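# Move the box beside the blue foam block into the tote

## Task

Find the cardboard box that sits beside a blue foam block and place it inside the tote near the door so that no part of it sticks out past the tote's rim. All other boxes must remain on their desks. The robot must not tip over or be left leaning, and the box must rest in the tote by itself at the end, not because the robot is holding it there.

## Robot and tools

Robot: a Hello Robot Stretch 3 with a single arm. It has a two-wheeled base (0.33 m long, 0.34 m wide) that cannot move sideways, a lift that moves the arm up and down a mast, and an arm that telescopes out to the robot's right. To bring the gripper further forward or back, drive the base. A turn pivots about a point midway between the wheels, 0.05 m behind the front edge. With the arm retracted and the wrist folded, a turn sweeps a circle of radius 0.28 m. An unfolded, level gripper reaches outside that circle. Sometimes a loose object gets a brief push from outside.

Frames: in the base frame the origin is on the floor between the drive wheels, x points forward, y left and z up. The odometry frame is the base frame where the scene began. Heading is positive to the left and runs from -3.142 to 3.142. hand_pose is reported in the base frame at the point where the closed fingertips meet.

execute_actions takes "actions", a list run in order. Each action is {"robot": ..., "steps": n, "until": ...}. steps runs from 1 to 450 at 30 per second and defaults to 1. {"steps": n} on its own just waits. "robot" can hold one command, a queue (a list of up to 8 commands and {"pause_s": s} entries with s up to 15), or {"stop": true}, which brakes everything and clears the queue. A command can hold:
- "base": exactly one key. translate_m drives straight by that many metres from where the base is when the command starts; forward is positive and the magnitude is at most 1. rotate_rad turns in place by that many radians; left (counter-clockwise) is positive and the magnitude is at most 3.2. Both are relative offsets, not poses.
- "joints": absolute targets by name. Any joint left out keeps its current goal. The ranges are: lift_m 0 to 1.1 (arm height); arm_m 0 to 0.52 (extension); wrist_yaw_rad -1.345 to 4.42 (0 points along the arm, positive swings toward the front, 3.0 is folded over the base); wrist_pitch_rad -1.57 to 0.451 (negative tips the fingers down); wrist_roll_rad -2.911 to 2.911; gripper_m -0.089 to 0.179 (larger is wider; the real fingertip gap is 0.007 smaller when nearly shut and 0.025 smaller when fully open); head_pan_rad -3.953 to 1.73 (positive is left, -1.57 looks along the arm); head_tilt_rad -1.53 to 0.419 (negative looks down).
- "contact_limits": {"arm_m": effort %, 1 to 100}. The arm stops with contact_stop when its effort reaches this value. A lower value is gentler, but one set too low stops the arm at once. It applies until the next arm_m command.
Base and joint motions start together and keep going after the call returns. A new command takes effect immediately and cancels whatever remains of an older queue. If any number is out of range, the whole call is rejected and nothing runs.

"until" ends the action early. {"robot": {"status": "ended"}} waits until nothing is moving and no queue is running. Other fields can be compared, for example "lift_m": [">", 0.3] or "base_status": ["!=", "moving"]. The operators are =, !=, <, <=, >, >=, and fields include readings, *_goal, *_status, queue, queue_left and refusals. {"any": {"status": "ended"}} fires as soon as the first motion ends. Do not wait on "=", because "done" allows some tolerance.

zoom_image: camera ("head_camera", "nav_camera" or "wrist_camera") and region [x0, y0, x1, y1] in image pixels, measured from the top-left corner, no larger than 504x504. It returns a closer look at the latest image. The images are head 896x504, nav 672x504 (fisheye) and wrist 644x364. The head pan and tilt joints aim both head cameras.

finished_scene: scene (integer). This ends the scene for good, so call it only after every motion has stopped and the box rests in the tote on its own.

Results: each result gives one image per camera plus the state at one instant. base_status shows how far the base has gone and its goal. joint_goals and joint_status are given per joint: moving, done, off_target (came to rest away from the goal and may still be pushing), contact_stop (the lift or arm hit something and went slack), time_out, stopped, not_commanded, torque_fault (a wrist servo has been off for 10 s and is limp). measured_speeds come from the encoders. refusals, queue (idle/running/done/dropped/stopped) and queue_left are also listed. Lines beginning "refused:", "dropped:" or "replaced:" explain rejected goals, abandoned queues or earlier endings. robot.on_its_own reports goals the robot changed by itself, slack or switched-off joints, motors pushing while at rest, and any base lean of 3 degrees or more. Other readings: lidar_m (12 sectors of 30 degrees, the 1st straight ahead and then counter-clockwise, in a plane 0.17 m up, "-" for nothing seen); wrist_depth_mm and head_depth_mm (7x7 median depths); base_odometry; turned_by_wheels and turned_by_imu; base_tilt in degrees (forward and right positive, with a fixed offset of up to about 4); motor_effort in % with the peak in brackets (noisy and offset).

Speed: the base only reaches full speed (0.30 m/s, 1.9 rad/s) when lift_m is below 0.30, arm_m is below 0.03 and wrist_yaw_rad is above 2.54. Otherwise it is capped at 0.10 m/s and 0.63 rad/s.

Gripping: to hold, command gripper_m smaller than the object's width. To let go, open to at least 0.02 above the point where the fingers made contact. Neither the reading nor "done" confirms a grasp, so check the cameras. If you squeeze too hard, the stall guard loosens the grip and things may slip. Send a new value to squeeze again.

Wrist safety: fold (yaw 3.0) or unfold only with lift_m between 0.32 and 0.95, pitch -0.4 and roll near 0. Once folded, the lift can go down to 0.25. With yaw below -0.4, keep pitch at -0.5 or lower.

Avoid: pushing the arm against something rigid while the gripper is higher than about 0.45 m, pushing again after a contact_stop, raising contact limits, driving while the gripper holds or presses on something fixed, and catching furniture, especially when reversing. Any of these can tip the robot. If it leans, undo the last move in small steps, pull the gripper free, and lower lift_m to about 0.2 if needed. Also avoid dropping or slamming objects, hard collisions and long hard pushes that trip wrist servos.

Each tool is called after "Request:" as a command line: name --argument value for each argument, lists and objects as JSON in quotes; but a table of rows of numbers goes row by row, as --pt "numbers of a row", without its own name.

## Session

Request:
execute_actions --actions '[]'

Scene clock: 0.00 s.
robot.base_odometry: x=+0.000 y=+0.000 heading=+0.000 (m, m, rad; robot's odometry frame)
robot.turned_by_wheels: +0.000 (rad since the last result)
robot.turned_by_imu: +0.000 (rad since the last result)
robot.base_tilt: forward=+1.7 right=+0.3 (deg)
robot.lidar_m: 1.04 1.03 1.16 1.87 2.17 0.83 0.69 0.69 0.77 1.19 0.95 1.25
robot.head_depth_mm: 1136 1145 1160 1169 1185 1197 1216 / 1093 1102 1112 1124 1137 1151 1164 / 1052 1063 1072 1082 1097 1105 1122 / 1013 1022 1035 1047 1055 1068 1080 / 980 987 995 1005 1014 1026 1037 / 945 954 964 971 985 991 998 / 916 926 932 941 950 960 967
robot.base_status: not_commanded
robot.joint_positions: lift_m=+0.539 arm_m=-0.002 wrist_yaw_rad=+3.079 wrist_pitch_rad=-0.402 wrist_roll_rad=+0.009 gripper_m=+0.037 head_pan_rad=+0.015 head_tilt_rad=+0.000
robot.joint_goals: lift_m=+0.539 arm_m=-0.002 wrist_yaw_rad=+3.079 wrist_pitch_rad=-0.402 wrist_roll_rad=+0.009 gripper_m=+0.037 head_pan_rad=+0.015 head_tilt_rad=+0.000
robot.joint_status: lift_m=not_commanded arm_m=not_commanded wrist_yaw_rad=not_commanded wrist_pitch_rad=not_commanded wrist_roll_rad=not_commanded gripper_m=not_commanded head_pan_rad=not_commanded head_tilt_rad=not_commanded
robot.measured_speeds: translate_m=+0.000 rotate_rad=+0.000 lift_m=+0.000 arm_m=+0.000 wrist_yaw_rad=+0.000 wrist_pitch_rad=+0.000 wrist_roll_rad=+0.000 head_pan_rad=+0.000 head_tilt_rad=+0.000
robot: refusals=0 queue=idle queue_left=0
robot.motor_effort: left_wheel=-1 right_wheel=+0 lift_m=+23 arm_m=+0 wrist_yaw_rad=+0 wrist_pitch_rad=+5 wrist_roll_rad=+0 gripper_m=-1 head_pan_rad=-1 head_tilt_rad=+2 (%)
robot.hand_pose: x=-0.0071 y=+0.0831 z=+0.5550 quat_wxyz=(+0.164, +0.700, +0.119, +0.685) (m; robot's base frame)
robot.wrist_depth_mm: - - - - - - 899 / - - - - - - 936 / - - - - - - 929 / - - - - - - 958 / - - - - - - - / 871 893 - 882 881 898 898 / 749 741 - 757 762 775 767
pictures: head_camera (sideways: a quarter turn clockwise sets it upright), nav_camera (sideways: a quarter turn counterclockwise sets it upright), wrist_camera
Images, in order (width x height): head_camera 896x504, nav_camera 672x504, wrist_camera 644x364.

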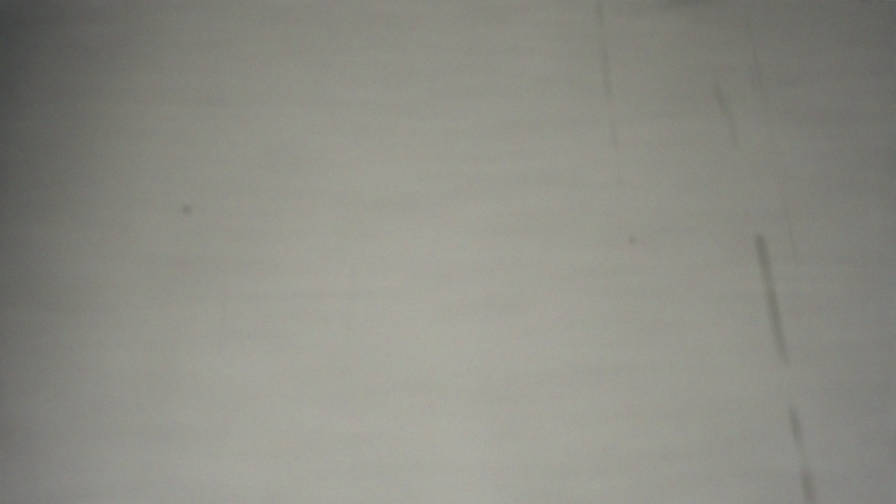

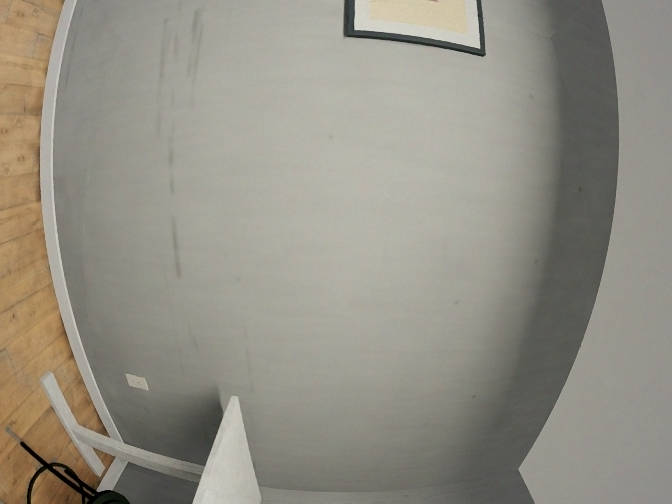

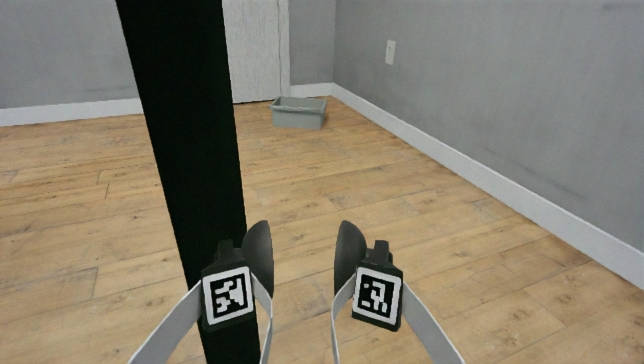

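Request:
execute_actions --actions '[{"robot":{"joints":{"head_pan_rad":-1.3,"head_tilt_rad":-0.5}},"steps":200,"until":{"robot":{"status":"ended"}}}]'

Scene clock: 4.77 s.
robot.base_odometry: x=+0.000 y=+0.000 heading=+0.000 (m, m, rad; robot's odometry frame)
robot.turned_by_wheels: +0.000 (rad since the last result)
robot.turned_by_imu: -0.001 (rad since the last result)
robot.base_tilt: forward=+1.7 right=+0.2 (deg)
robot.lidar_m: 1.04 1.03 1.16 1.87 2.16 0.84 0.69 0.69 0.78 1.19 0.95 1.25
robot.head_depth_mm: 1320 1436 1009 1314 1748 1487 1238 / 1317 1428 1008 1811 1783 1498 1243 / 1309 1417 1012 1790 1879 1497 1241 / 1304 1425 1017 1783 1874 1506 1253 / 1300 1422 1021 1771 1885 1468 1253 / 1288 1406 1030 1319 1519 1463 1249 / 1275 1405 1034 1318 1173 1468 1257
robot.base_status: not_commanded
robot.joint_positions: lift_m=+0.539 arm_m=-0.002 wrist_yaw_rad=+3.079 wrist_pitch_rad=-0.402 wrist_roll_rad=+0.009 gripper_m=+0.037 head_pan_rad=-1.293 head_tilt_rad=-0.493
robot.joint_goals: lift_m=+0.539 arm_m=-0.002 wrist_yaw_rad=+3.079 wrist_pitch_rad=-0.402 wrist_roll_rad=+0.009 gripper_m=+0.037 head_pan_rad=-1.300 head_tilt_rad=-0.500
robot.joint_status: lift_m=not_commanded arm_m=not_commanded wrist_yaw_rad=not_commanded wrist_pitch_rad=not_commanded wrist_roll_rad=not_commanded gripper_m=not_commanded head_pan_rad=done head_tilt_rad=done
robot.measured_speeds: translate_m=+0.000 rotate_rad=+0.000 lift_m=+0.000 arm_m=+0.000 wrist_yaw_rad=+0.000 wrist_pitch_rad=+0.000 wrist_roll_rad=+0.000 head_pan_rad=+0.000 head_tilt_rad=+0.000
robot: refusals=0 queue=done queue_left=0
robot.motor_effort: left_wheel=-1(1) right_wheel=+0(0) lift_m=+22(22) arm_m=+0(0) wrist_yaw_rad=+0(0) wrist_pitch_rad=+5(5) wrist_roll_rad=+0(0) gripper_m=+0(0) head_pan_rad=-3(35) head_tilt_rad=-2(22) (%)
robot.hand_pose: x=-0.0071 y=+0.0831 z=+0.5550 quat_wxyz=(+0.164, +0.700, +0.119, +0.685) (m; robot's base frame)
robot.wrist_depth_mm: - - - - - - 879 / - - - - - - 926 / - - - - - - 925 / - - - - - - 985 / - - - - - - 982 / 882 866 - 891 879 898 934 / 720 722 - 743 772 764 762
pictures: head_camera (sideways: a quarter turn clockwise sets it upright), nav_camera (sideways: a quarter turn counterclockwise sets it upright), wrist_camera
Images, in order (width x height): head_camera 896x504, nav_camera 672x504, wrist_camera 644x364.

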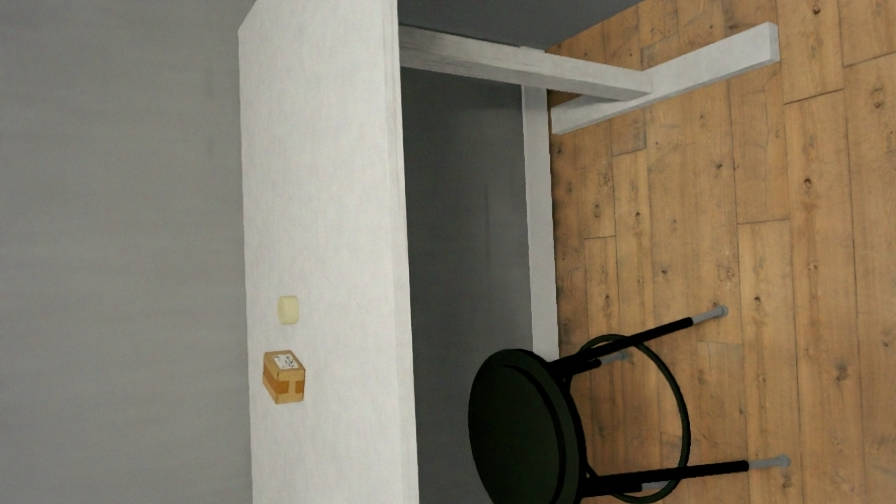

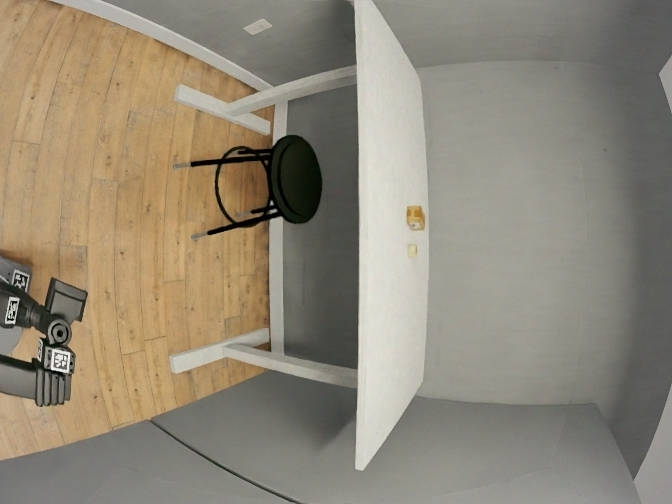

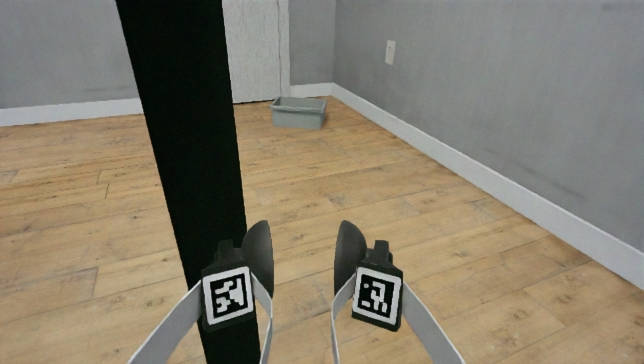

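Request:
execute_actions --actions '[{"robot":{"joints":{"head_pan_rad":-3.7,"head_tilt_rad":-0.4}},"steps":200,"until":{"robot":{"status":"ended"}}}]'

Scene clock: 13.07 s.
robot.base_odometry: x=+0.000 y=+0.000 heading=+0.000 (m, m, rad; robot's odometry frame)
robot.turned_by_wheels: +0.000 (rad since the last result)
robot.turned_by_imu: -0.001 (rad since the last result)
robot.base_tilt: forward=+1.6 right=+0.3 (deg)
robot.lidar_m: 1.04 1.03 1.16 1.87 2.16 0.83 0.69 0.69 0.77 1.19 0.95 1.25
robot.head_depth_mm: 1914 2053 2215 2378 2061 1597 1328 / 1998 2168 2370 2543 2082 1605 1309 / 1030 1124 1237 1373 1551 1599 1312 / 904 980 1068 1167 1292 1446 1315 / 809 868 936 1010 1105 1215 1281 / 730 780 833 892 967 1049 1145 / 667 707 750 799 857 934 1003
robot.base_status: not_commanded
robot.joint_positions: lift_m=+0.539 arm_m=-0.002 wrist_yaw_rad=+3.079 wrist_pitch_rad=-0.402 wrist_roll_rad=+0.009 gripper_m=+0.037 head_pan_rad=-3.693 head_tilt_rad=-0.409
robot.joint_goals: lift_m=+0.539 arm_m=-0.002 wrist_yaw_rad=+3.079 wrist_pitch_rad=-0.402 wrist_roll_rad=+0.009 gripper_m=+0.037 head_pan_rad=-3.700 head_tilt_rad=-0.400
robot.joint_status: lift_m=not_commanded arm_m=not_commanded wrist_yaw_rad=not_commanded wrist_pitch_rad=not_commanded wrist_roll_rad=not_commanded gripper_m=not_commanded head_pan_rad=done head_tilt_rad=done
robot.measured_speeds: translate_m=+0.000 rotate_rad=+0.000 lift_m=+0.000 arm_m=+0.000 wrist_yaw_rad=+0.000 wrist_pitch_rad=+0.000 wrist_roll_rad=+0.000 head_pan_rad=+0.000 head_tilt_rad=+0.000
robot: refusals=0 queue=done queue_left=0
robot.motor_effort: left_wheel=-1(1) right_wheel=+0(0) lift_m=+22(22) arm_m=+0(1) wrist_yaw_rad=+0(0) wrist_pitch_rad=+5(5) wrist_roll_rad=+0(0) gripper_m=+0(1) head_pan_rad=-3(35) head_tilt_rad=+4(10) (%)
robot.hand_pose: x=-0.0071 y=+0.0831 z=+0.5550 quat_wxyz=(+0.164, +0.700, +0.119, +0.685) (m; robot's base frame)
robot.wrist_depth_mm: - - - - - - 903 / - - - - - - 946 / - - - - - - 910 / - - - - - - 986 / - - - - - - 985 / 865 829 - 886 924 890 909 / 732 740 - 762 748 761 784
pictures: head_camera (sideways: a quarter turn clockwise sets it upright), nav_camera (sideways: a quarter turn counterclockwise sets it upright), wrist_camera
Images, in order (width x height): head_camera 896x504, nav_camera 672x504, wrist_camera 644x364.

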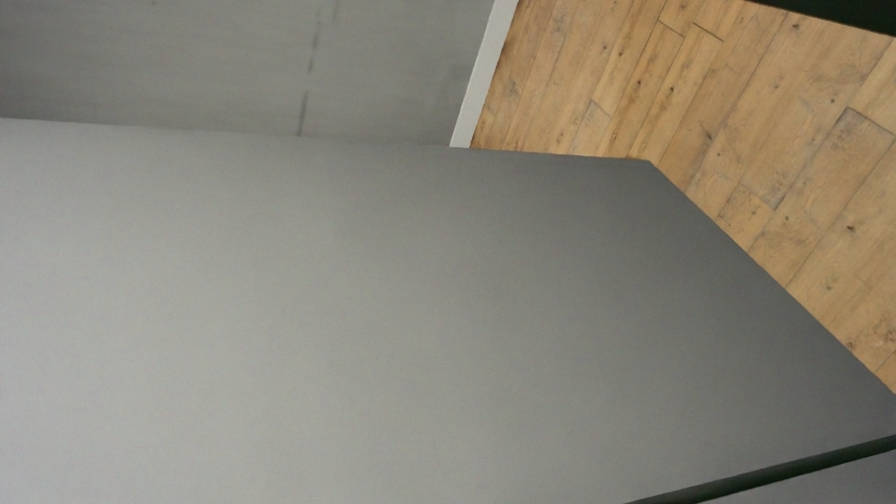

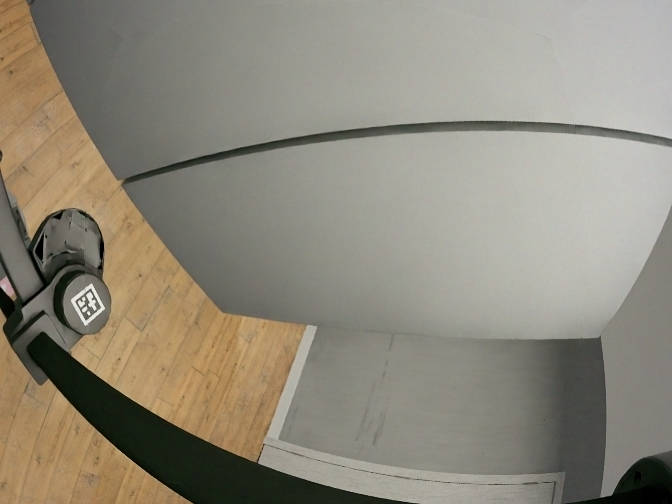

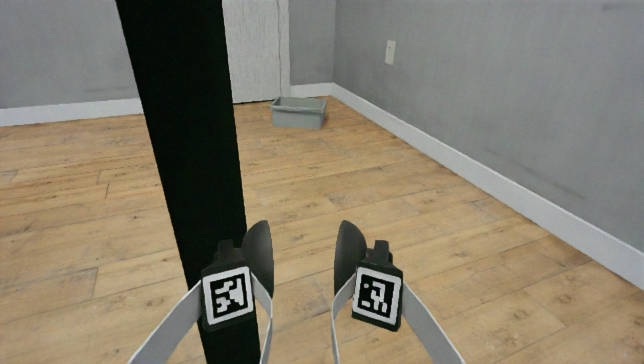

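Request:
execute_actions --actions '[{"robot":[{"joints":{"lift_m":0.25,"head_pan_rad":0.6,"head_tilt_rad":-0.6},"base":{"rotate_rad":2.065}},{"base":{"translate_m":1.0}},{"base":{"translate_m":0.7}}],"steps":450,"until":{"robot":{"status":"ended"}}}]'

Scene clock: 60.30 s.
robot.base_odometry: x=-0.806 y=+1.497 heading=+2.065 (m, m, rad; robot's odometry frame)
robot.turned_by_wheels: +2.065 (rad since the last result)
robot.turned_by_imu: +2.036 (rad since the last result)
robot.base_tilt: forward=+1.7 right=+0.3 (deg)
robot.lidar_m: 0.51 0.56 0.88 3.03 0.62 0.73 2.61 1.61 1.30 1.28 0.62 0.49
robot.head_depth_mm: 434 474 523 583 656 751 880 / 468 515 571 644 734 858 1029 / 506 562 631 718 833 994 1143 / 552 618 703 813 965 1189 1188 / 608 687 792 937 1144 1338 1188 / 673 775 911 1106 1402 1402 1196 / 757 889 1069 1343 1637 1404 1193
robot.base_status: done (translate_m +0.7000 of +0.7000)
robot.joint_positions: lift_m=+0.251 arm_m=-0.002 wrist_yaw_rad=+3.079 wrist_pitch_rad=-0.402 wrist_roll_rad=+0.009 gripper_m=+0.037 head_pan_rad=+0.593 head_tilt_rad=-0.593
robot.joint_goals: lift_m=+0.250 arm_m=-0.002 wrist_yaw_rad=+3.079 wrist_pitch_rad=-0.402 wrist_roll_rad=+0.009 gripper_m=+0.037 head_pan_rad=+0.600 head_tilt_rad=-0.600
robot.joint_status: lift_m=done arm_m=not_commanded wrist_yaw_rad=not_commanded wrist_pitch_rad=not_commanded wrist_roll_rad=not_commanded gripper_m=not_commanded head_pan_rad=done head_tilt_rad=done
robot.measured_speeds: translate_m=+0.000 rotate_rad=+0.000 lift_m=+0.000 arm_m=+0.000 wrist_yaw_rad=+0.000 wrist_pitch_rad=+0.000 wrist_roll_rad=+0.000 head_pan_rad=+0.000 head_tilt_rad=+0.000
robot: refusals=0 queue=done queue_left=0
robot.motor_effort: left_wheel=-3(10) right_wheel=+3(12) lift_m=+9(21) arm_m=+0(0) wrist_yaw_rad=+0(0) wrist_pitch_rad=+4(5) wrist_roll_rad=+0(0) gripper_m=+0(1) head_pan_rad=+2(33) head_tilt_rad=-2(14) (%)
robot.hand_pose: x=-0.0071 y=+0.0831 z=+0.2672 quat_wxyz=(+0.164, +0.700, +0.119, +0.685) (m; robot's base frame)
robot.wrist_depth_mm: 498 625 - - - - 697 / 508 628 - - - - 672 / 552 680 - - - 973 694 / 594 669 764 752 787 802 663 / 606 595 - 610 614 620 621 / 484 521 - 523 514 508 514 / - - - - 427 433 442
pictures: head_camera (sideways: a quarter turn clockwise sets it upright), nav_camera (sideways: a quarter turn counterclockwise sets it upright), wrist_camera
Images, in order (width x height): head_camera 896x504, nav_camera 672x504, wrist_camera 644x364.

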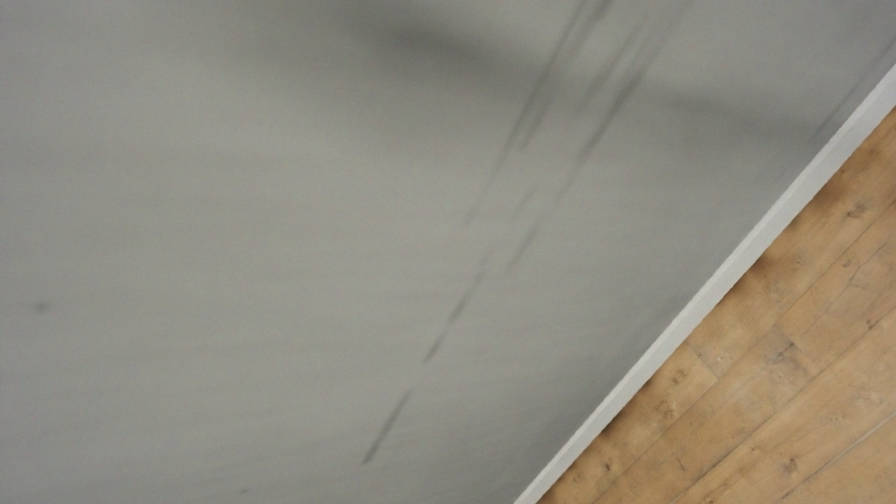

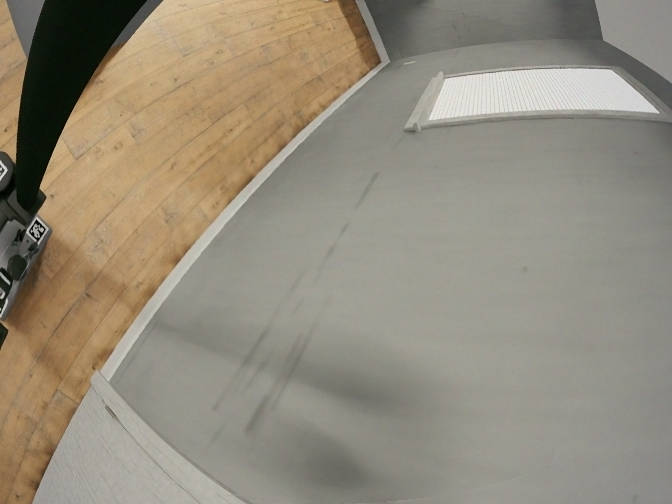

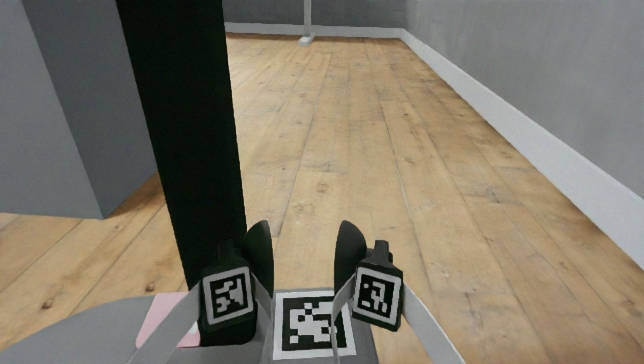

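Request:
execute_actions --actions '[{"robot":[{"joints":{"head_pan_rad":0.75,"head_tilt_rad":-0.35},"base":{"rotate_rad":1.44}},{"base":{"translate_m":1.0}}],"steps":450,"until":{"robot":{"status":"ended"}}}]'

Scene clock: 78.77 s.
robot.base_odometry: x=-1.741 y=+1.141 heading=-2.778 (m, m, rad; robot's odometry frame)
robot.turned_by_wheels: +1.440 (rad since the last result)
robot.turned_by_imu: +1.418 (rad since the last result)
robot.base_tilt: forward=+1.7 right=+0.2 (deg)
robot.lidar_m: 2.05 2.54 3.06 0.44 0.45 0.62 1.91 0.74 0.55 0.53 0.55 0.76
robot.head_depth_mm: 2244 2376 2448 2704 2217 1691 1355 / 2407 2580 2703 2858 2227 1685 1362 / 2624 2799 2664 3028 2223 1692 1360 / 2867 3055 3291 3306 2220 1692 1365 / 3129 3445 3782 3241 2242 1696 1361 / 3322 3499 3745 3307 2269 1700 1363 / 3050 3264 3335 3113 2248 1701 1366
robot.base_status: done (translate_m +1.0000 of +1.0000)
robot.joint_positions: lift_m=+0.251 arm_m=-0.002 wrist_yaw_rad=+3.079 wrist_pitch_rad=-0.402 wrist_roll_rad=+0.009 gripper_m=+0.037 head_pan_rad=+0.743 head_tilt_rad=-0.358
robot.joint_goals: lift_m=+0.250 arm_m=-0.002 wrist_yaw_rad=+3.079 wrist_pitch_rad=-0.402 wrist_roll_rad=+0.009 gripper_m=+0.037 head_pan_rad=+0.750 head_tilt_rad=-0.350
robot.joint_status: lift_m=done arm_m=not_commanded wrist_yaw_rad=not_commanded wrist_pitch_rad=not_commanded wrist_roll_rad=not_commanded gripper_m=not_commanded head_pan_rad=done head_tilt_rad=done
robot.measured_speeds: translate_m=+0.000 rotate_rad=+0.000 lift_m=+0.000 arm_m=+0.000 wrist_yaw_rad=+0.000 wrist_pitch_rad=+0.000 wrist_roll_rad=+0.000 head_pan_rad=+0.000 head_tilt_rad=+0.000
robot: refusals=0 queue=done queue_left=0
robot.motor_effort: left_wheel=-3(11) right_wheel=+4(14) lift_m=+9(9) arm_m=+0(0) wrist_yaw_rad=+0(0) wrist_pitch_rad=+5(4) wrist_roll_rad=+0(0) gripper_m=-1(1) head_pan_rad=+2(17) head_tilt_rad=+3(21) (%)
robot.hand_pose: x=-0.0071 y=+0.0830 z=+0.2672 quat_wxyz=(+0.164, +0.700, +0.119, +0.685) (m; robot's base frame)
robot.wrist_depth_mm: 413 418 - - - - - / 443 448 - - - - - / 484 485 904 - - - - / 524 523 728 789 773 803 833 / 555 564 - 616 627 623 641 / 484 511 - 521 507 518 516 / - - - - 430 434 433
pictures: head_camera (sideways: a quarter turn clockwise sets it upright), nav_camera (sideways: a quarter turn counterclockwise sets it upright), wrist_camera
Images, in order (width x height): head_camera 896x504, nav_camera 672x504, wrist_camera 644x364.

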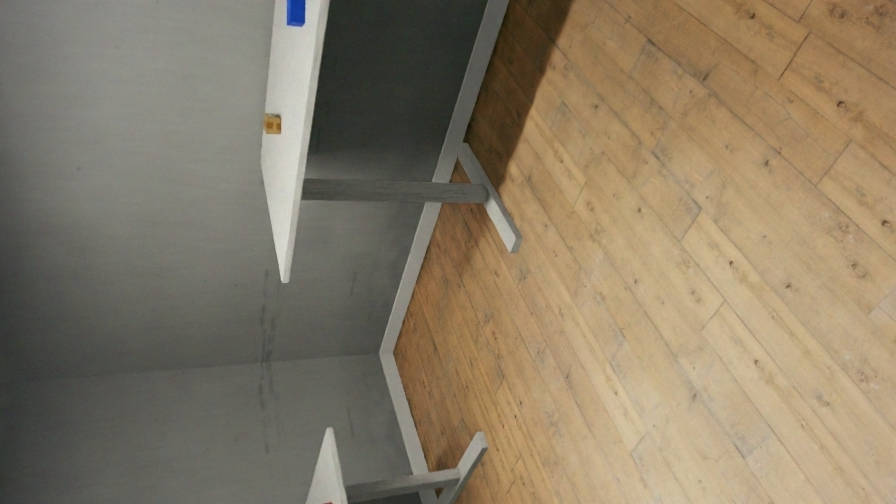

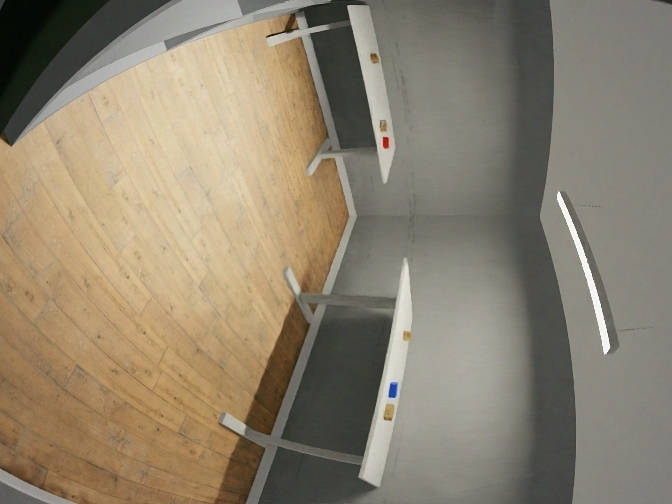

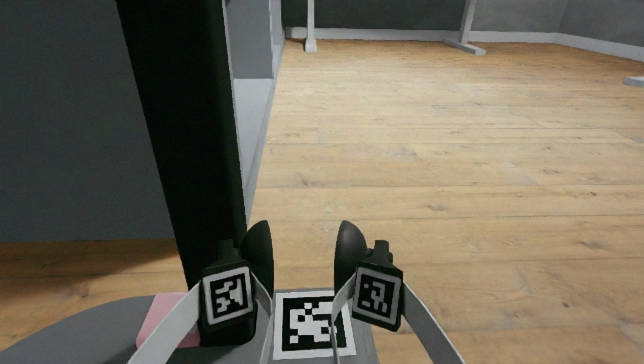

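Request:
execute_actions --actions '[{"robot":[{"joints":{"head_pan_rad":0.45,"head_tilt_rad":-0.5},"base":{"translate_m":0.8}}],"steps":450,"until":{"robot":{"status":"ended"}}}]'

Scene clock: 88.23 s.
robot.base_odometry: x=-2.489 y=+0.857 heading=-2.778 (m, m, rad; robot's odometry frame)
robot.turned_by_wheels: +0.000 (rad since the last result)
robot.turned_by_imu: -0.002 (rad since the last result)
robot.base_tilt: forward=+1.7 right=+0.3 (deg)
robot.lidar_m: 1.26 1.27 1.96 2.79 1.63 1.00 1.93 0.75 0.56 0.54 0.56 0.77
robot.head_depth_mm: 1345 1455 1588 1765 1858 1493 1239 / 1407 1508 1077 1772 1801 1489 1242 / 1471 1571 1169 1983 1867 1475 1248 / 1547 1657 1179 2129 1877 1495 1245 / 1618 1742 1227 2228 1869 1502 1250 / 1721 1817 2131 2343 1877 1508 1252 / 1815 1903 2276 2416 1896 1513 1252
robot.base_status: done (translate_m +0.8000 of +0.8000)
robot.joint_positions: lift_m=+0.251 arm_m=-0.002 wrist_yaw_rad=+3.079 wrist_pitch_rad=-0.402 wrist_roll_rad=+0.009 gripper_m=+0.037 head_pan_rad=+0.457 head_tilt_rad=-0.494
robot.joint_goals: lift_m=+0.250 arm_m=-0.002 wrist_yaw_rad=+3.079 wrist_pitch_rad=-0.402 wrist_roll_rad=+0.009 gripper_m=+0.037 head_pan_rad=+0.450 head_tilt_rad=-0.500
robot.joint_status: lift_m=done arm_m=not_commanded wrist_yaw_rad=not_commanded wrist_pitch_rad=not_commanded wrist_roll_rad=not_commanded gripper_m=not_commanded head_pan_rad=done head_tilt_rad=done
robot.measured_speeds: translate_m=+0.000 rotate_rad=+0.000 lift_m=+0.000 arm_m=+0.000 wrist_yaw_rad=+0.000 wrist_pitch_rad=+0.000 wrist_roll_rad=+0.000 head_pan_rad=+0.000 head_tilt_rad=+0.000
robot: refusals=0 queue=done queue_left=0
robot.motor_effort: left_wheel=-3(6) right_wheel=+3(12) lift_m=+9(9) arm_m=+0(0) wrist_yaw_rad=+0(0) wrist_pitch_rad=+4(5) wrist_roll_rad=+0(0) gripper_m=+0(0) head_pan_rad=-3(25) head_tilt_rad=-2(13) (%)
robot.hand_pose: x=-0.0071 y=+0.0830 z=+0.2672 quat_wxyz=(+0.164, +0.700, +0.119, +0.685) (m; robot's base frame)
robot.wrist_depth_mm: - - - - - - - / - - - - - - - / - - - - - - - / 765 751 784 775 780 772 809 / 579 599 - 621 624 621 620 / 485 506 - 512 502 506 524 / - - - - 431 434 442
pictures: head_camera (sideways: a quarter turn clockwise sets it upright), nav_camera (sideways: a quarter turn counterclockwise sets it upright), wrist_camera
Images, in order (width x height): head_camera 896x504, nav_camera 672x504, wrist_camera 644x364.

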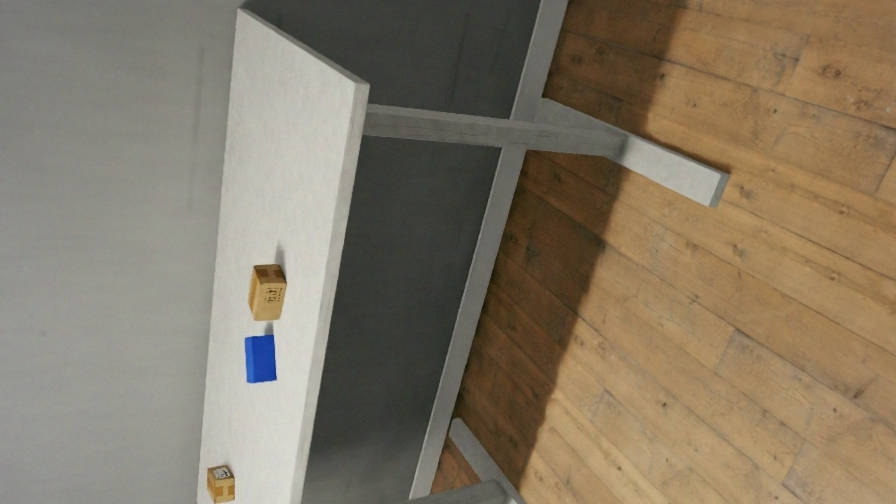

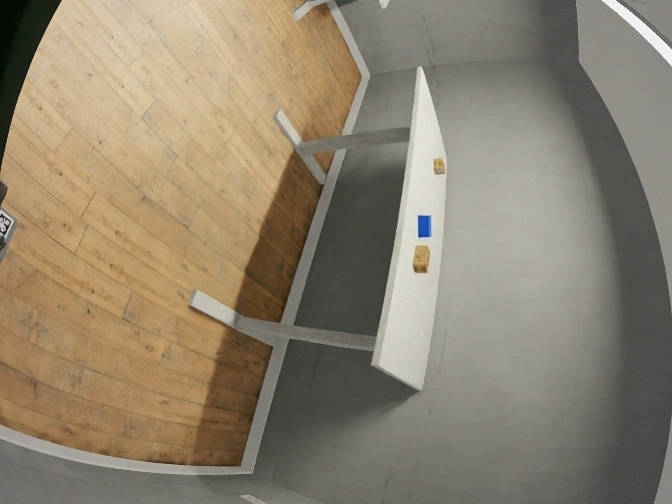

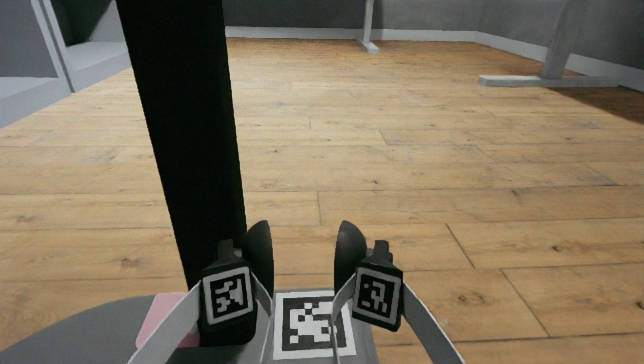

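Request:
zoom_image --camera "head_camera" --region '[200, 220, 380, 400]'

Region (200, 220, 380, 400) of head_camera's 896x504 image, scaled by 2.800, with more detail than that image has.

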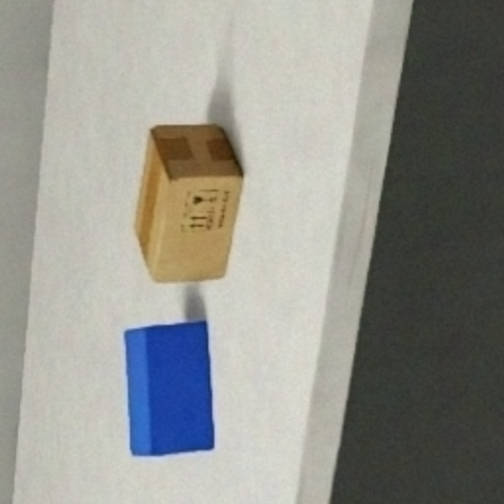

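Request:
execute_actions --actions '[{"robot":{"base":{"rotate_rad":1.085},"joints":{"lift_m":0.29}},"steps":200,"until":{"robot":{"base_status":["!=","moving"]}}},{"robot":{"base":{"translate_m":0.705},"joints":{"lift_m":1.03,"head_pan_rad":-1.57,"head_tilt_rad":-0.6}},"steps":200,"until":{"robot":{"lift_m":[">",0.4]}}},{"robot":{"joints":{"wrist_yaw_rad":0.0,"gripper_m":0.14}},"steps":400,"until":{"robot":{"base_status":["!=","moving"]}}},{"robot":{"base":{"rotate_rad":0.51}},"steps":400,"until":{"robot":{"status":"ended"}}}]'

Scene clock: 168.07 s.
robot.base_odometry: x=-2.575 y=+0.158 heading=-1.184 (m, m, rad; robot's odometry frame)
robot.turned_by_wheels: +1.595 (rad since the last result)
robot.turned_by_imu: +1.571 (rad since the last result)
robot.base_tilt: forward=+1.7 right=+0.2 (deg)
robot.lidar_m: 2.12 2.03 1.40 1.24 1.60 1.19 1.16 1.21 0.94 1.34 1.28 1.28
robot.head_depth_mm: 1102 1171 848 - - - 1147 / 1106 1176 849 - - - - / 1104 1181 827 - - - 1138 / 1112 1180 750 1660 1619 1397 1190 / 1114 1187 750 653 1695 1401 1190 / 1114 1191 757 1634 1710 1405 1191 / 1118 1194 800 1646 1707 1404 1194
robot.base_status: done (rotate_rad +0.5099 of +0.5100)
robot.joint_positions: lift_m=+1.029 arm_m=-0.002 wrist_yaw_rad=+0.002 wrist_pitch_rad=-0.402 wrist_roll_rad=+0.009 gripper_m=+0.140 head_pan_rad=-1.563 head_tilt_rad=-0.593
robot.joint_goals: lift_m=+1.030 arm_m=-0.002 wrist_yaw_rad=+0.000 wrist_pitch_rad=-0.402 wrist_roll_rad=+0.009 gripper_m=+0.140 head_pan_rad=-1.570 head_tilt_rad=-0.600
robot.joint_status: lift_m=done arm_m=not_commanded wrist_yaw_rad=done wrist_pitch_rad=not_commanded wrist_roll_rad=not_commanded gripper_m=done head_pan_rad=done head_tilt_rad=done
robot.measured_speeds: translate_m=+0.000 rotate_rad=+0.000 lift_m=+0.000 arm_m=+0.000 wrist_yaw_rad=+0.000 wrist_pitch_rad=+0.000 wrist_roll_rad=+0.000 head_pan_rad=+0.000 head_tilt_rad=+0.000
robot: refusals=0 queue=done queue_left=0
robot.motor_effort: left_wheel=-3(10) right_wheel=+4(12) lift_m=+35(36) arm_m=+0(0) wrist_yaw_rad=-2(5) wrist_pitch_rad=+5(5) wrist_roll_rad=+0(0) gripper_m=+0(81) head_pan_rad=-4(34) head_tilt_rad=-2(9) (%)
robot.hand_pose: x=-0.0211 y=-0.3694 z=+1.0454 quat_wxyz=(+0.690, +0.141, -0.695, -0.141) (m; robot's base frame)
robot.wrist_depth_mm: - - - - - 984 991 / 851 888 931 924 963 - - / 571 567 527 517 607 631 - / 415 420 425 436 444 449 451 / - - - - 845 - - / - - - - - - - / - - - - - - -
pictures: head_camera (sideways: a quarter turn clockwise sets it upright), nav_camera (sideways: a quarter turn counterclockwise sets it upright), wrist_camera
Images, in order (width x height): head_camera 896x504, nav_camera 672x504, wrist_camera 644x364.

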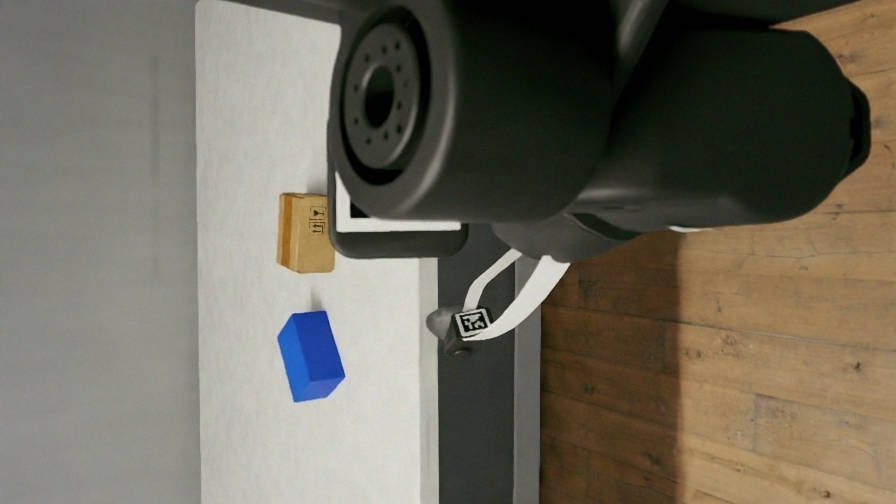

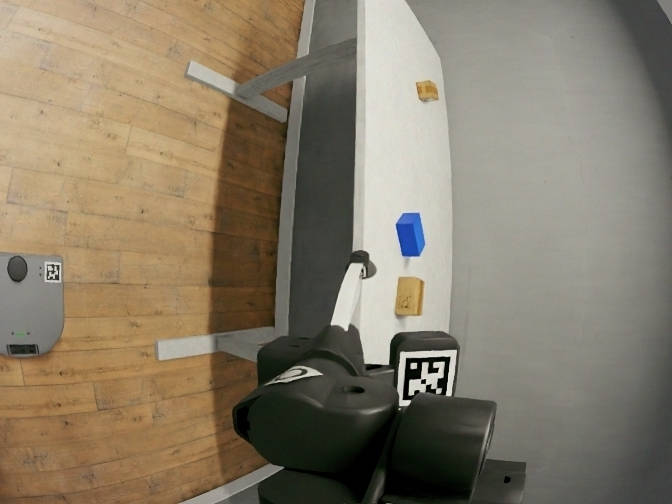

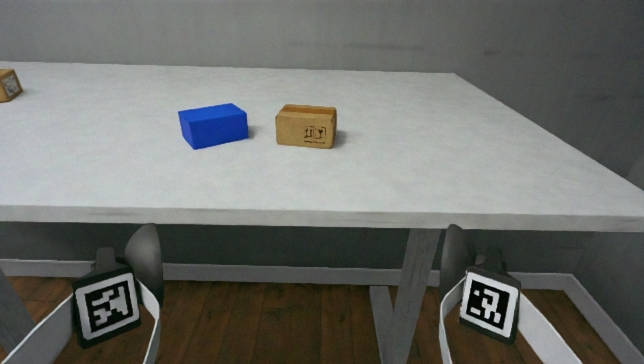

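Request:
execute_actions --actions '[{"robot":{"base":{"translate_m":0.012},"joints":{"arm_m":0.22,"lift_m":1.0,"head_pan_rad":-1.5,"head_tilt_rad":-0.5}},"steps":300,"until":{"robot":{"status":"ended"}}}]'

Scene clock: 182.37 s.
robot.base_odometry: x=-2.571 y=+0.146 heading=-1.184 (m, m, rad; robot's odometry frame)
robot.turned_by_wheels: +0.000 (rad since the last result)
robot.turned_by_imu: -0.001 (rad since the last result)
robot.base_tilt: forward=+1.7 right=+0.3 (deg)
robot.lidar_m: 2.11 2.01 1.40 1.24 1.62 1.20 1.17 1.22 0.94 1.34 1.26 1.28
robot.head_depth_mm: 1080 1176 - 627 1187 1362 1201 / 1086 1177 - 627 1677 1484 1231 / 1105 1212 - 1595 1689 1480 1237 / 1106 1223 977 661 1714 1491 1235 / 1120 1233 980 694 1738 1486 1241 / 1127 1248 990 695 1732 1493 1241 / 1133 1251 992 700 1751 1498 1243
robot.base_status: done (translate_m +0.0120 of +0.0120)
robot.joint_positions: lift_m=+1.001 arm_m=+0.220 wrist_yaw_rad=+0.001 wrist_pitch_rad=-0.402 wrist_roll_rad=+0.009 gripper_m=+0.140 head_pan_rad=-1.507 head_tilt_rad=-0.507
robot.joint_goals: lift_m=+1.000 arm_m=+0.220 wrist_yaw_rad=+0.000 wrist_pitch_rad=-0.402 wrist_roll_rad=+0.009 gripper_m=+0.140 head_pan_rad=-1.500 head_tilt_rad=-0.500
robot.joint_status: lift_m=done arm_m=done wrist_yaw_rad=done wrist_pitch_rad=not_commanded wrist_roll_rad=not_commanded gripper_m=done head_pan_rad=done head_tilt_rad=done
robot.measured_speeds: translate_m=+0.000 rotate_rad=+0.000 lift_m=+0.000 arm_m=+0.000 wrist_yaw_rad=+0.000 wrist_pitch_rad=+0.000 wrist_roll_rad=+0.000 head_pan_rad=+0.000 head_tilt_rad=+0.000
robot: refusals=0 queue=done queue_left=0
robot.motor_effort: left_wheel=-3(6) right_wheel=+4(9) lift_m=+8(36) arm_m=+5(5) wrist_yaw_rad=-1(2) wrist_pitch_rad=+5(5) wrist_roll_rad=+0(0) gripper_m=-1(0) head_pan_rad=+3(8) head_tilt_rad=+3(15) (%)
robot.hand_pose: x=-0.0212 y=-0.5911 z=+1.0172 quat_wxyz=(+0.690, +0.141, -0.695, -0.142) (m; robot's base frame)
robot.wrist_depth_mm: 803 822 806 812 795 802 794 / 738 772 790 811 830 832 874 / 478 492 507 522 520 524 890 / 358 303 335 305 379 385 388 / 283 293 294 294 298 301 306 / 240 238 240 242 243 258 249 / - 197 205 206 208 202 211
pictures: head_camera (sideways: a quarter turn clockwise sets it upright), nav_camera (sideways: a quarter turn counterclockwise sets it upright), wrist_camera
Images, in order (width x height): head_camera 896x504, nav_camera 672x504, wrist_camera 644x364.

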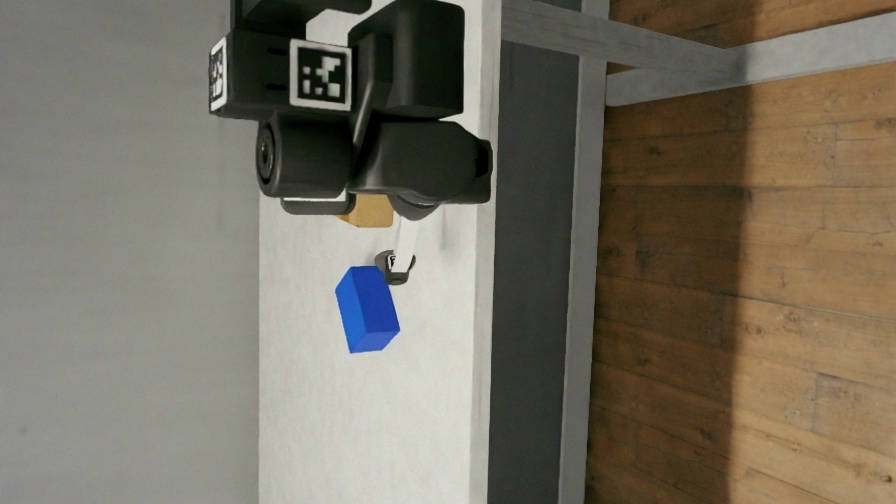

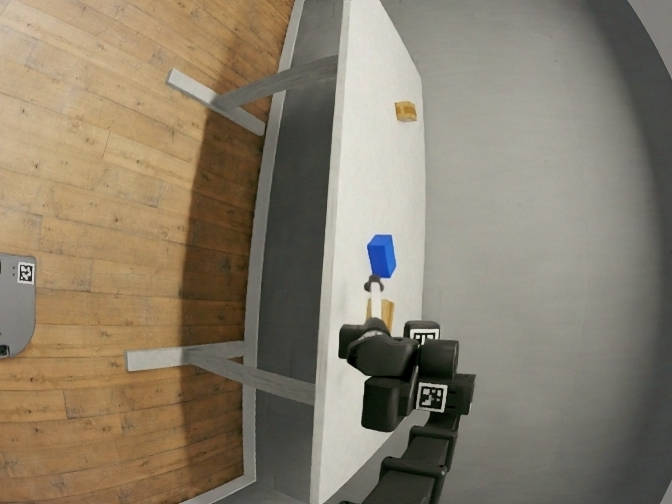

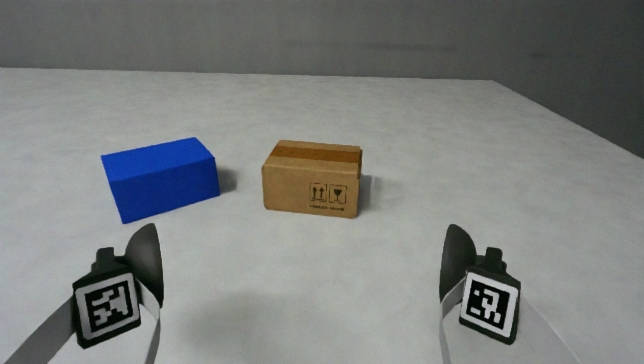

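Request:
execute_actions --actions '[{"robot":{"joints":{"arm_m":0.33,"lift_m":0.95,"gripper_m":0.135}},"steps":300,"until":{"robot":{"status":"ended"}}}]'

Scene clock: 204.50 s.
robot.base_odometry: x=-2.571 y=+0.146 heading=-1.184 (m, m, rad; robot's odometry frame)
robot.turned_by_wheels: +0.000 (rad since the last result)
robot.turned_by_imu: -0.001 (rad since the last result)
robot.base_tilt: forward=+1.7 right=+0.3 (deg)
robot.lidar_m: 2.12 2.02 1.40 1.24 1.62 1.20 1.17 1.22 0.94 1.34 1.26 1.29
robot.head_depth_mm: 1084 1186 1158 655 1188 1360 1204 / 1086 1199 - 641 1669 1475 1237 / 1096 1210 1129 630 1698 1483 1240 / 1109 1223 977 692 1712 1485 1242 / 1115 1235 982 695 1731 1495 1240 / 1127 1246 987 698 1732 1491 1242 / 1135 1255 992 699 1753 1497 1248
robot.base_status: done (translate_m +0.0120 of +0.0120)
robot.joint_positions: lift_m=+0.951 arm_m=+0.330 wrist_yaw_rad=+0.001 wrist_pitch_rad=-0.402 wrist_roll_rad=+0.009 gripper_m=+0.135 head_pan_rad=-1.507 head_tilt_rad=-0.507
robot.joint_goals: lift_m=+0.950 arm_m=+0.330 wrist_yaw_rad=+0.000 wrist_pitch_rad=-0.402 wrist_roll_rad=+0.009 gripper_m=+0.135 head_pan_rad=-1.500 head_tilt_rad=-0.500
robot.joint_status: lift_m=done arm_m=done wrist_yaw_rad=done wrist_pitch_rad=not_commanded wrist_roll_rad=not_commanded gripper_m=done head_pan_rad=done head_tilt_rad=done
robot.measured_speeds: translate_m=+0.000 rotate_rad=+0.000 lift_m=+0.000 arm_m=+0.000 wrist_yaw_rad=+0.000 wrist_pitch_rad=+0.000 wrist_roll_rad=+0.000 head_pan_rad=+0.000 head_tilt_rad=+0.000
robot: refusals=0 queue=done queue_left=0
robot.motor_effort: left_wheel=-4(3) right_wheel=+4(4) lift_m=+9(7) arm_m=+5(5) wrist_yaw_rad=-1(1) wrist_pitch_rad=+5(5) wrist_roll_rad=+0(0) gripper_m=-1(33) head_pan_rad=+3(2) head_tilt_rad=+3(3) (%)
robot.hand_pose: x=-0.0212 y=-0.7011 z=+0.9671 quat_wxyz=(+0.690, +0.141, -0.695, -0.142) (m; robot's base frame)
robot.wrist_depth_mm: 682 699 691 707 695 697 699 / 532 550 577 596 605 630 739 / 354 358 362 374 385 392 397 / 184 199 192 177 263 283 283 / 188 202 198 187 208 221 222 / 178 - 174 177 177 185 182 / - 143 149 149 151 148 154
pictures: head_camera (sideways: a quarter turn clockwise sets it upright), nav_camera (sideways: a quarter turn counterclockwise sets it upright), wrist_camera
Images, in order (width x height): head_camera 896x504, nav_camera 672x504, wrist_camera 644x364.

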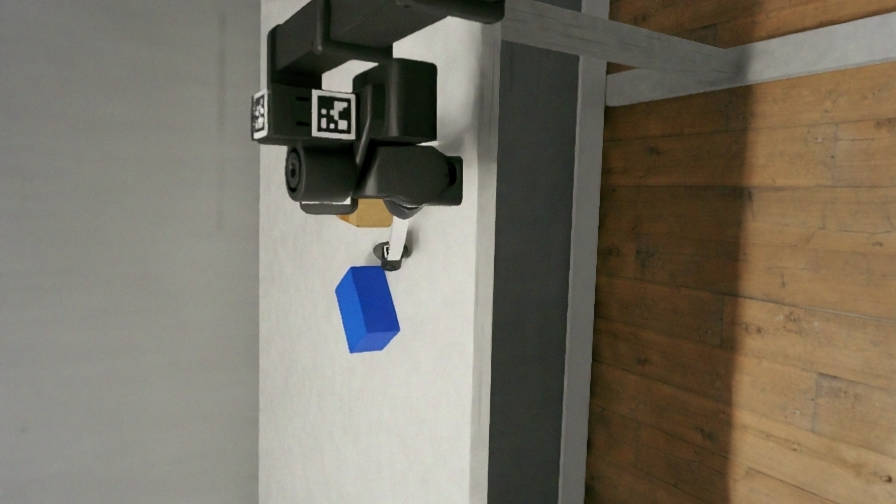

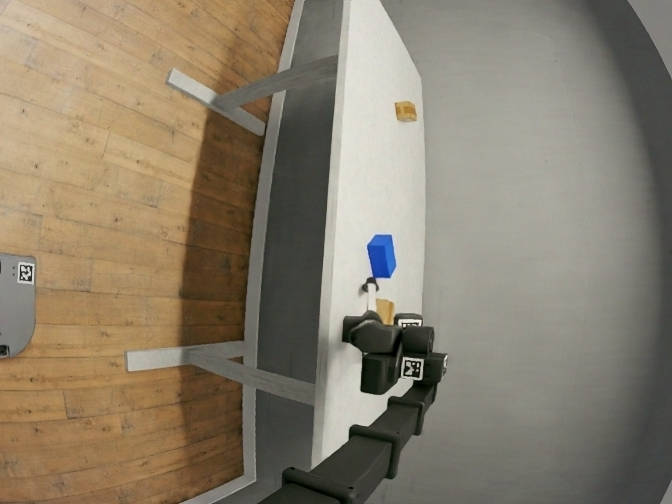

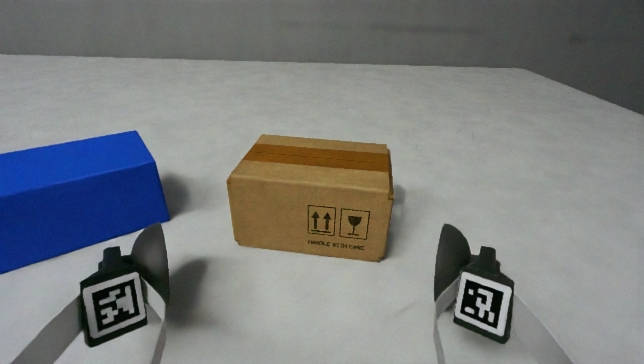

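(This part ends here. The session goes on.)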